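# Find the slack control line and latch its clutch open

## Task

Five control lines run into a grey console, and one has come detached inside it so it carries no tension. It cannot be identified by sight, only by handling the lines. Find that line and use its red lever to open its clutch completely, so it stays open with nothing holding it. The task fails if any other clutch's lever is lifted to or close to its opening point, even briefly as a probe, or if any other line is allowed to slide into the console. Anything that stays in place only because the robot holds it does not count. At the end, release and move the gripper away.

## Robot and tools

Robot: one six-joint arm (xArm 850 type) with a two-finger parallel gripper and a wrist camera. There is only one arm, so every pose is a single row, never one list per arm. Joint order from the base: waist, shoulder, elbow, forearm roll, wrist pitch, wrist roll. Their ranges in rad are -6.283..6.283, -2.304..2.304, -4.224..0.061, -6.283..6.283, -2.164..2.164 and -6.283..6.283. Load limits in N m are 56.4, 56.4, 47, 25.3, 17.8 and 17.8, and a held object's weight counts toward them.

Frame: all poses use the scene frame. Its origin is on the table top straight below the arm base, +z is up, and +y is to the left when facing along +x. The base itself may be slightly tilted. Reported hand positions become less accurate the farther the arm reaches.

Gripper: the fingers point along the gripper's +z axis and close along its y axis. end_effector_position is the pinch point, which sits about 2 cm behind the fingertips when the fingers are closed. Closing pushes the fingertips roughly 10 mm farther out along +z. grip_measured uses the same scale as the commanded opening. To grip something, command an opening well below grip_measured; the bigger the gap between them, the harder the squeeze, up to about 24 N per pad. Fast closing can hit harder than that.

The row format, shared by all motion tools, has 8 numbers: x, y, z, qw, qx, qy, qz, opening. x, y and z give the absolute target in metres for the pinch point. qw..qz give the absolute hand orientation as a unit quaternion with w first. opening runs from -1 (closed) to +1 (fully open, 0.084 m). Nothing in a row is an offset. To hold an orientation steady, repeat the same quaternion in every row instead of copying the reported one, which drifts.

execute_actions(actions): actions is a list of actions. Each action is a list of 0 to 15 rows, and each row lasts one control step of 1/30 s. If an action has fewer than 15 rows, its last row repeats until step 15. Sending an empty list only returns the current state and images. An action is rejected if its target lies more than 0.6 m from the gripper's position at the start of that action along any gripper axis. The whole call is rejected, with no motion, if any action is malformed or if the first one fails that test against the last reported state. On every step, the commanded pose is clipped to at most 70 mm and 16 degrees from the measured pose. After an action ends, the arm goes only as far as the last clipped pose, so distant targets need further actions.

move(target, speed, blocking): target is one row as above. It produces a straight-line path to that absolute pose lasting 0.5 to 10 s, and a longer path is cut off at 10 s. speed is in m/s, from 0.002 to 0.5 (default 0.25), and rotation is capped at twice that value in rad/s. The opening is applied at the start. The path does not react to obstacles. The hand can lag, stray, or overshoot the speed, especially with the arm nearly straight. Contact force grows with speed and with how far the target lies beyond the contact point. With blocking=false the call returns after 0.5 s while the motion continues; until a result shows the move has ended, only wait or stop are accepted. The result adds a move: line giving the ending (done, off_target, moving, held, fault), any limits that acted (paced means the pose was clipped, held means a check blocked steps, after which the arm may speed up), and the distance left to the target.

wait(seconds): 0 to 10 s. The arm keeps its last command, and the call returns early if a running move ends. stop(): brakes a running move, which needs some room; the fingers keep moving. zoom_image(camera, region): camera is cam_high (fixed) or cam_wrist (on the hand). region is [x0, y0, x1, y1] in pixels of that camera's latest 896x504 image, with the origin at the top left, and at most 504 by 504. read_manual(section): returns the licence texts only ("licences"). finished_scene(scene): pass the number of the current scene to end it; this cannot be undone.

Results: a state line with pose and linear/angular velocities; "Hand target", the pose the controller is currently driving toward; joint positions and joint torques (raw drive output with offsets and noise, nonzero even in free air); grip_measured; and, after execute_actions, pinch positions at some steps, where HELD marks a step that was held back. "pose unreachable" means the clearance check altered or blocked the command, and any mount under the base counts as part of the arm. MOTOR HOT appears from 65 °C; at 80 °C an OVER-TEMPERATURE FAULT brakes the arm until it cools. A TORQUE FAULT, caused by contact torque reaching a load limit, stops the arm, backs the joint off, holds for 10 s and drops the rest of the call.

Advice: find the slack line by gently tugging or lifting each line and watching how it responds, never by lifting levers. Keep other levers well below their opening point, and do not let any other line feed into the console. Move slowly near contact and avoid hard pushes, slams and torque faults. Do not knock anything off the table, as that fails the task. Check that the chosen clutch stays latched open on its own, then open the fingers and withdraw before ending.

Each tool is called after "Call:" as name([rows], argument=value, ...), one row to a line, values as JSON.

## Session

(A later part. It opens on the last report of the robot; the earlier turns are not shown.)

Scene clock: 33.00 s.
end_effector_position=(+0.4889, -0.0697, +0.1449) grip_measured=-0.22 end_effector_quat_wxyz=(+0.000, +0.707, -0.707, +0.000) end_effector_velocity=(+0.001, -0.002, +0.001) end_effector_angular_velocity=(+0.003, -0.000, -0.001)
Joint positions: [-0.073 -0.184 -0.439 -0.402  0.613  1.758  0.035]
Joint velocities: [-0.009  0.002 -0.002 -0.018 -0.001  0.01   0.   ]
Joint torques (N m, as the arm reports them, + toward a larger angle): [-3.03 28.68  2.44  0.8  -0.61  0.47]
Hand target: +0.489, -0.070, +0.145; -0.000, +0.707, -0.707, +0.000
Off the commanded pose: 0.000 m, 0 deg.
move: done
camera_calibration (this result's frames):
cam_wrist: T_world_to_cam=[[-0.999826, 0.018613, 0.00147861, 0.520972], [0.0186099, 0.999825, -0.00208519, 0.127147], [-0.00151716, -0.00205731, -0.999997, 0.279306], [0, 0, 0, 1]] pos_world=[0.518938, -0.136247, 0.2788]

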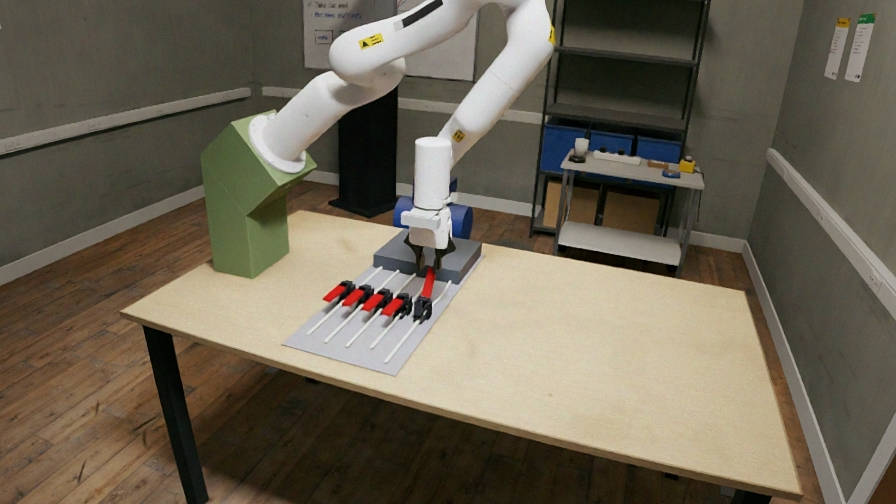

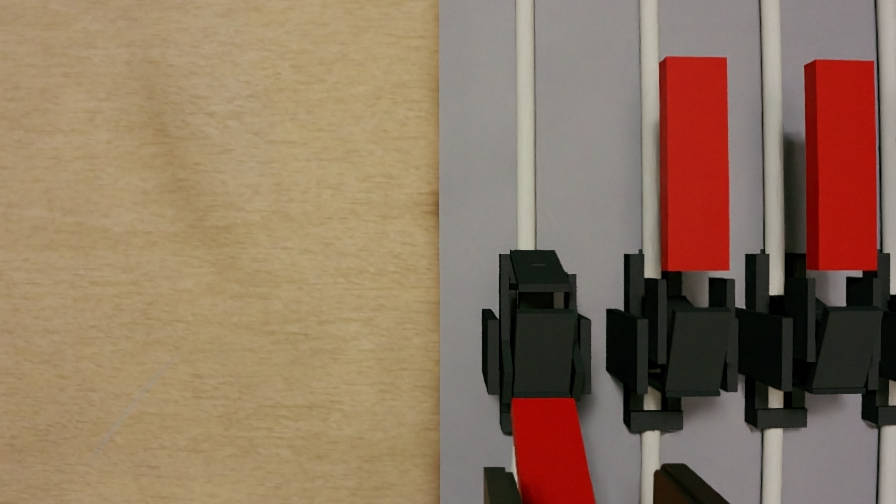

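Call:
move(target=[0.489,-0.065,0.135,0,0.707,-0.707,0,-1], speed=0.03)

Call:
move(target=[0.489,-0.025,0.1,0,0.707,-0.707,0,-1], speed=0.04)

Call:
move(target=[0.489,-0.015,0.069,0,0.707,-0.707,0,-1], speed=0.03)

Call:
move(target=[0.489,-0.015,0.2,0,0.707,-0.707,0,-1])

Scene clock: 39.67 s.
end_effector_position=(+0.4890, -0.0651, +0.1352) grip_measured=-1.00 end_effector_quat_wxyz=(+0.000, +0.707, -0.707, -0.000) end_effector_velocity=(-0.000, +0.001, -0.001) end_effector_angular_velocity=(+0.000, -0.001, +0.001)
Joint positions: [-0.053 -0.214 -0.454 -0.369  0.625  1.741  0.   ]
Joint velocities: [ 0.003 -0.005 -0.002  0.005  0.003 -0.004  0.   ]
Joint torques (N m, as the arm reports them, + toward a larger angle): [-4.57 29.64  2.56  0.18 -0.67  0.53]
Hand target: +0.489, -0.065, +0.135; +0.000, +0.707, -0.707, -0.000
Off the commanded pose: 0.000 m, 0 deg.
move: done
camera_calibration (this result's frames):
cam_wrist: T_world_to_cam=[[-0.999827, 0.0185412, 0.00170115, 0.520925], [0.0185382, 0.999827, -0.00173215, 0.122524], [-0.00173297, -0.00170032, -0.999997, 0.269688], [0, 0, 0, 1]] pos_world=[0.51903, -0.131702, 0.269013]

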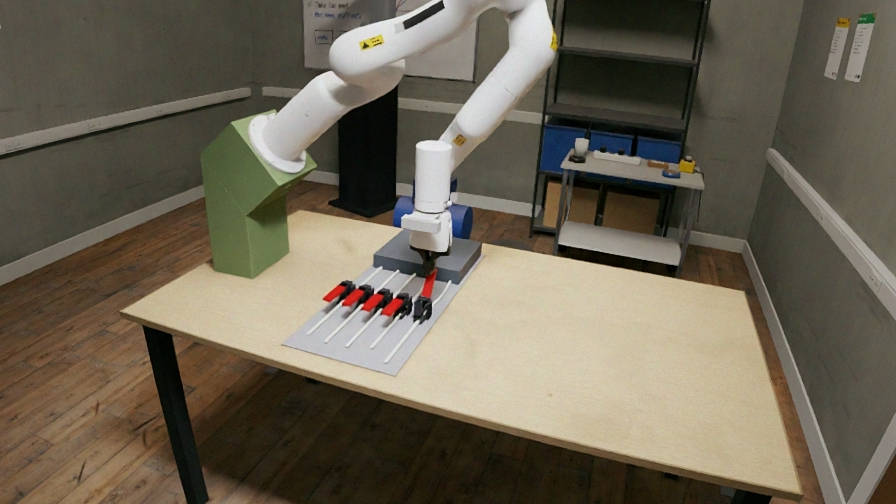

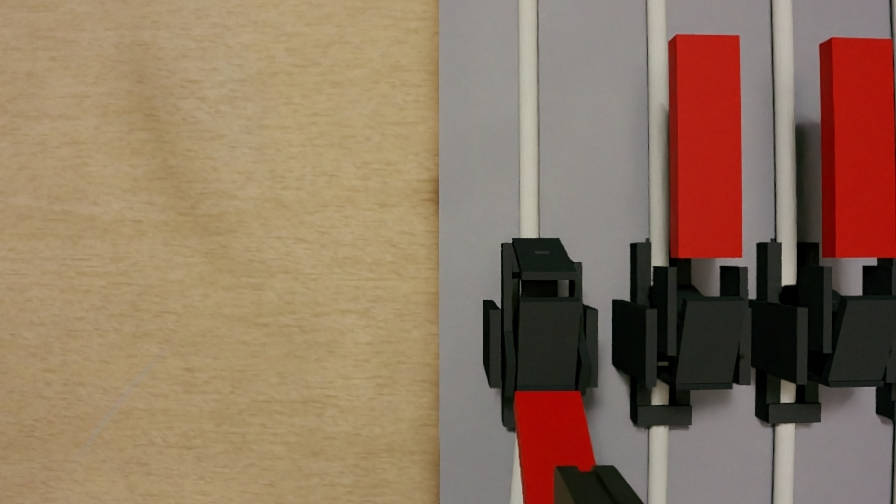

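Scene clock: 41.37 s.
end_effector_position=(+0.4890, -0.0253, +0.1001) grip_measured=-1.00 end_effector_quat_wxyz=(+0.000, +0.707, -0.707, -0.000) end_effector_velocity=(-0.000, +0.002, -0.001) end_effector_angular_velocity=(-0.000, +0.001, +0.001)
Joint positions: [ 0.08  -0.313 -0.505 -0.187  0.663  1.674  0.   ]
Joint velocities: [ 0.005 -0.003 -0.002  0.007  0.001 -0.003  0.   ]
Joint torques (N m, as the arm reports them, + toward a larger angle): [-1.35 26.87  3.62 -0.04 -0.6   0.66]
Hand target: +0.489, -0.025, +0.100; +0.000, +0.707, -0.707, -0.000
Off the commanded pose: 0.000 m, 0 deg.
move: done
camera_calibration (this result's frames):
cam_wrist: T_world_to_cam=[[-0.99983, 0.0183551, 0.00185514, 0.520232], [0.0183521, 0.99983, -0.00166597, 0.0827209], [-0.00188541, -0.00163164, -0.999997, 0.234816], [0, 0, 0, 1]] pos_world=[0.519068, -0.0918726, 0.233988]

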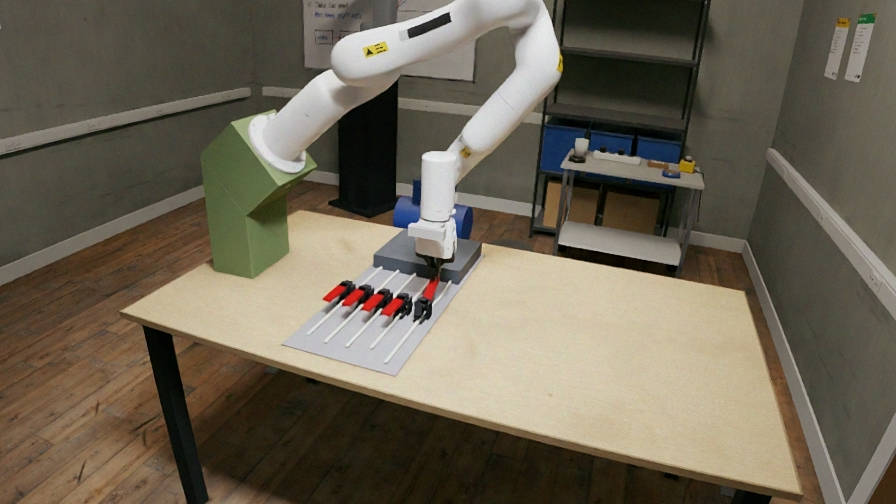

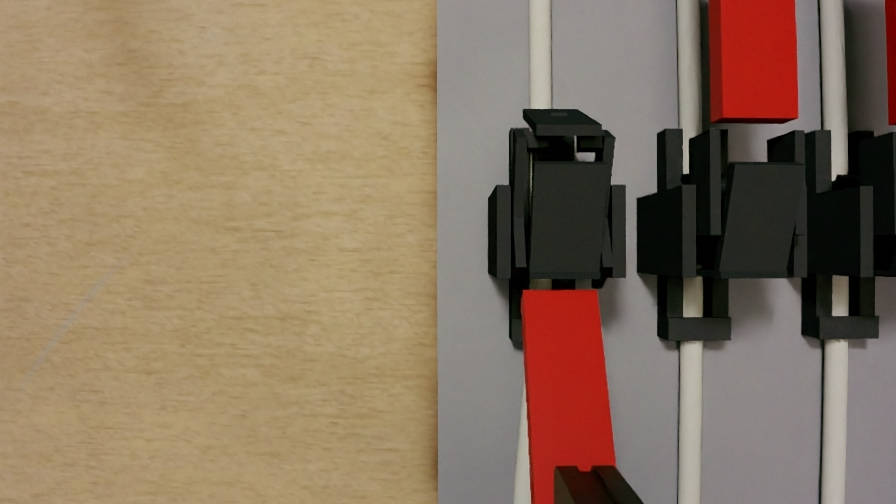

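Scene clock: 42.77 s.
end_effector_position=(+0.4890, -0.0157, +0.0702) grip_measured=-1.00 end_effector_quat_wxyz=(-0.000, +0.707, -0.707, +0.001) end_effector_velocity=(+0.001, -0.000, -0.004) end_effector_angular_velocity=(-0.002, -0.001, -0.002)
Joint positions: [ 0.115 -0.405 -0.565 -0.136  0.695  1.656  0.   ]
Joint velocities: [ 0.002 -0.011 -0.01   0.006  0.002 -0.002  0.   ]
Joint torques (N m, as the arm reports them, + toward a larger angle): [ 7.15 13.81 -2.32 -1.82 -1.61  0.54]
Hand target: +0.489, -0.015, +0.069; +0.000, +0.707, -0.707, +0.000
Off the commanded pose: 0.001 m, 0 deg.
move: done
camera_calibration (this result's frames):
cam_wrist: T_world_to_cam=[[-0.999807, 0.0196424, 0.00047564, 0.520159], [0.019641, 0.999803, -0.00277772, 0.0725838], [-0.000530108, -0.00276784, -0.999996, 0.204161], [0, 0, 0, 1]] pos_world=[0.518741, -0.0822216, 0.204114]

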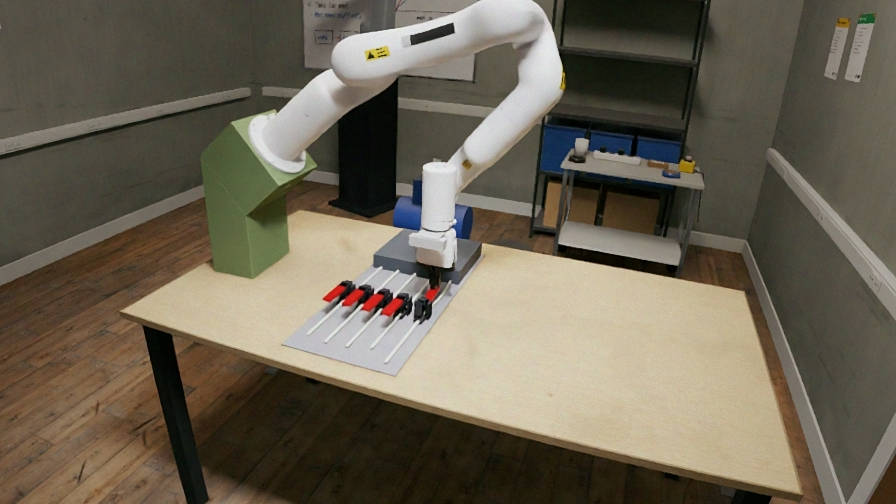

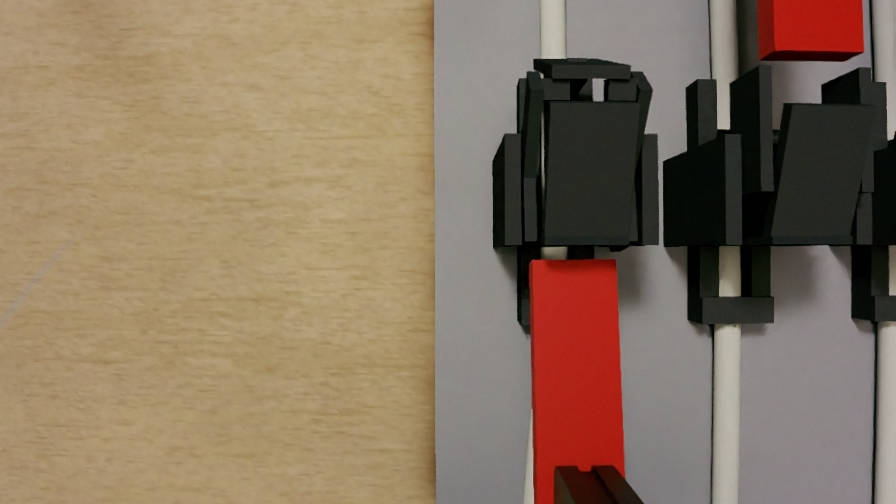

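Scene clock: 44.00 s.
end_effector_position=(+0.4888, -0.0148, +0.1996) grip_measured=-1.00 end_effector_quat_wxyz=(-0.000, +0.707, -0.707, +0.000) end_effector_velocity=(+0.001, +0.000, +0.002) end_effector_angular_velocity=(+0.003, +0.001, -0.000)
Joint positions: [ 0.076  0.056 -0.317 -0.251  0.487  1.748  0.   ]
Joint velocities: [-0.003  0.008  0.001 -0.015 -0.007  0.012  0.   ]
Joint torques (N m, as the arm reports them, + toward a larger angle): [ 0.53 29.68  1.63  0.48 -0.55  0.62]
Hand target: +0.489, -0.015, +0.200; -0.000, +0.707, -0.707, -0.000
Off the commanded pose: 0.001 m, 0 deg.
move: done
camera_calibration (this result's frames):
cam_wrist: T_world_to_cam=[[-0.999821, 0.0188725, 0.00157817, 0.519706], [0.0188696, 0.99982, -0.00180697, 0.0721511], [-0.00161199, -0.00177686, -0.999997, 0.334129], [0, 0, 0, 1]] pos_world=[0.51879, -0.0813526, 0.333439]

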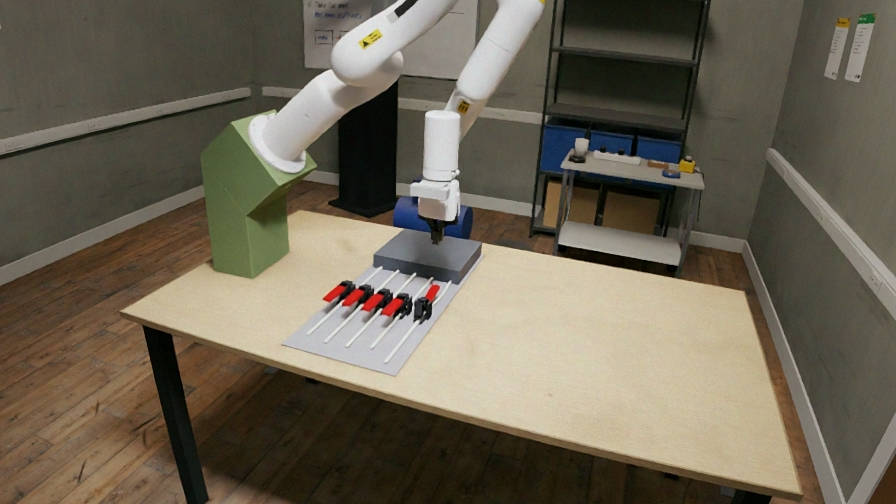

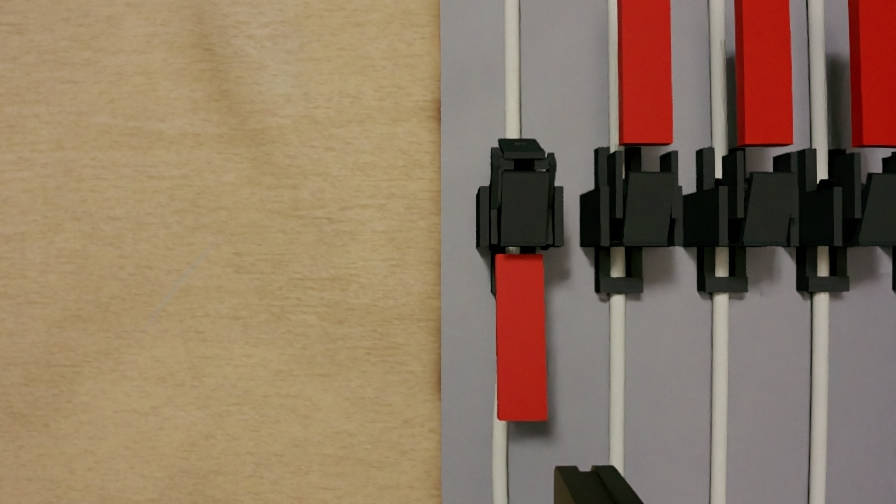

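Call:
finished_scene(scene=2)

The scene is finished: the task was done.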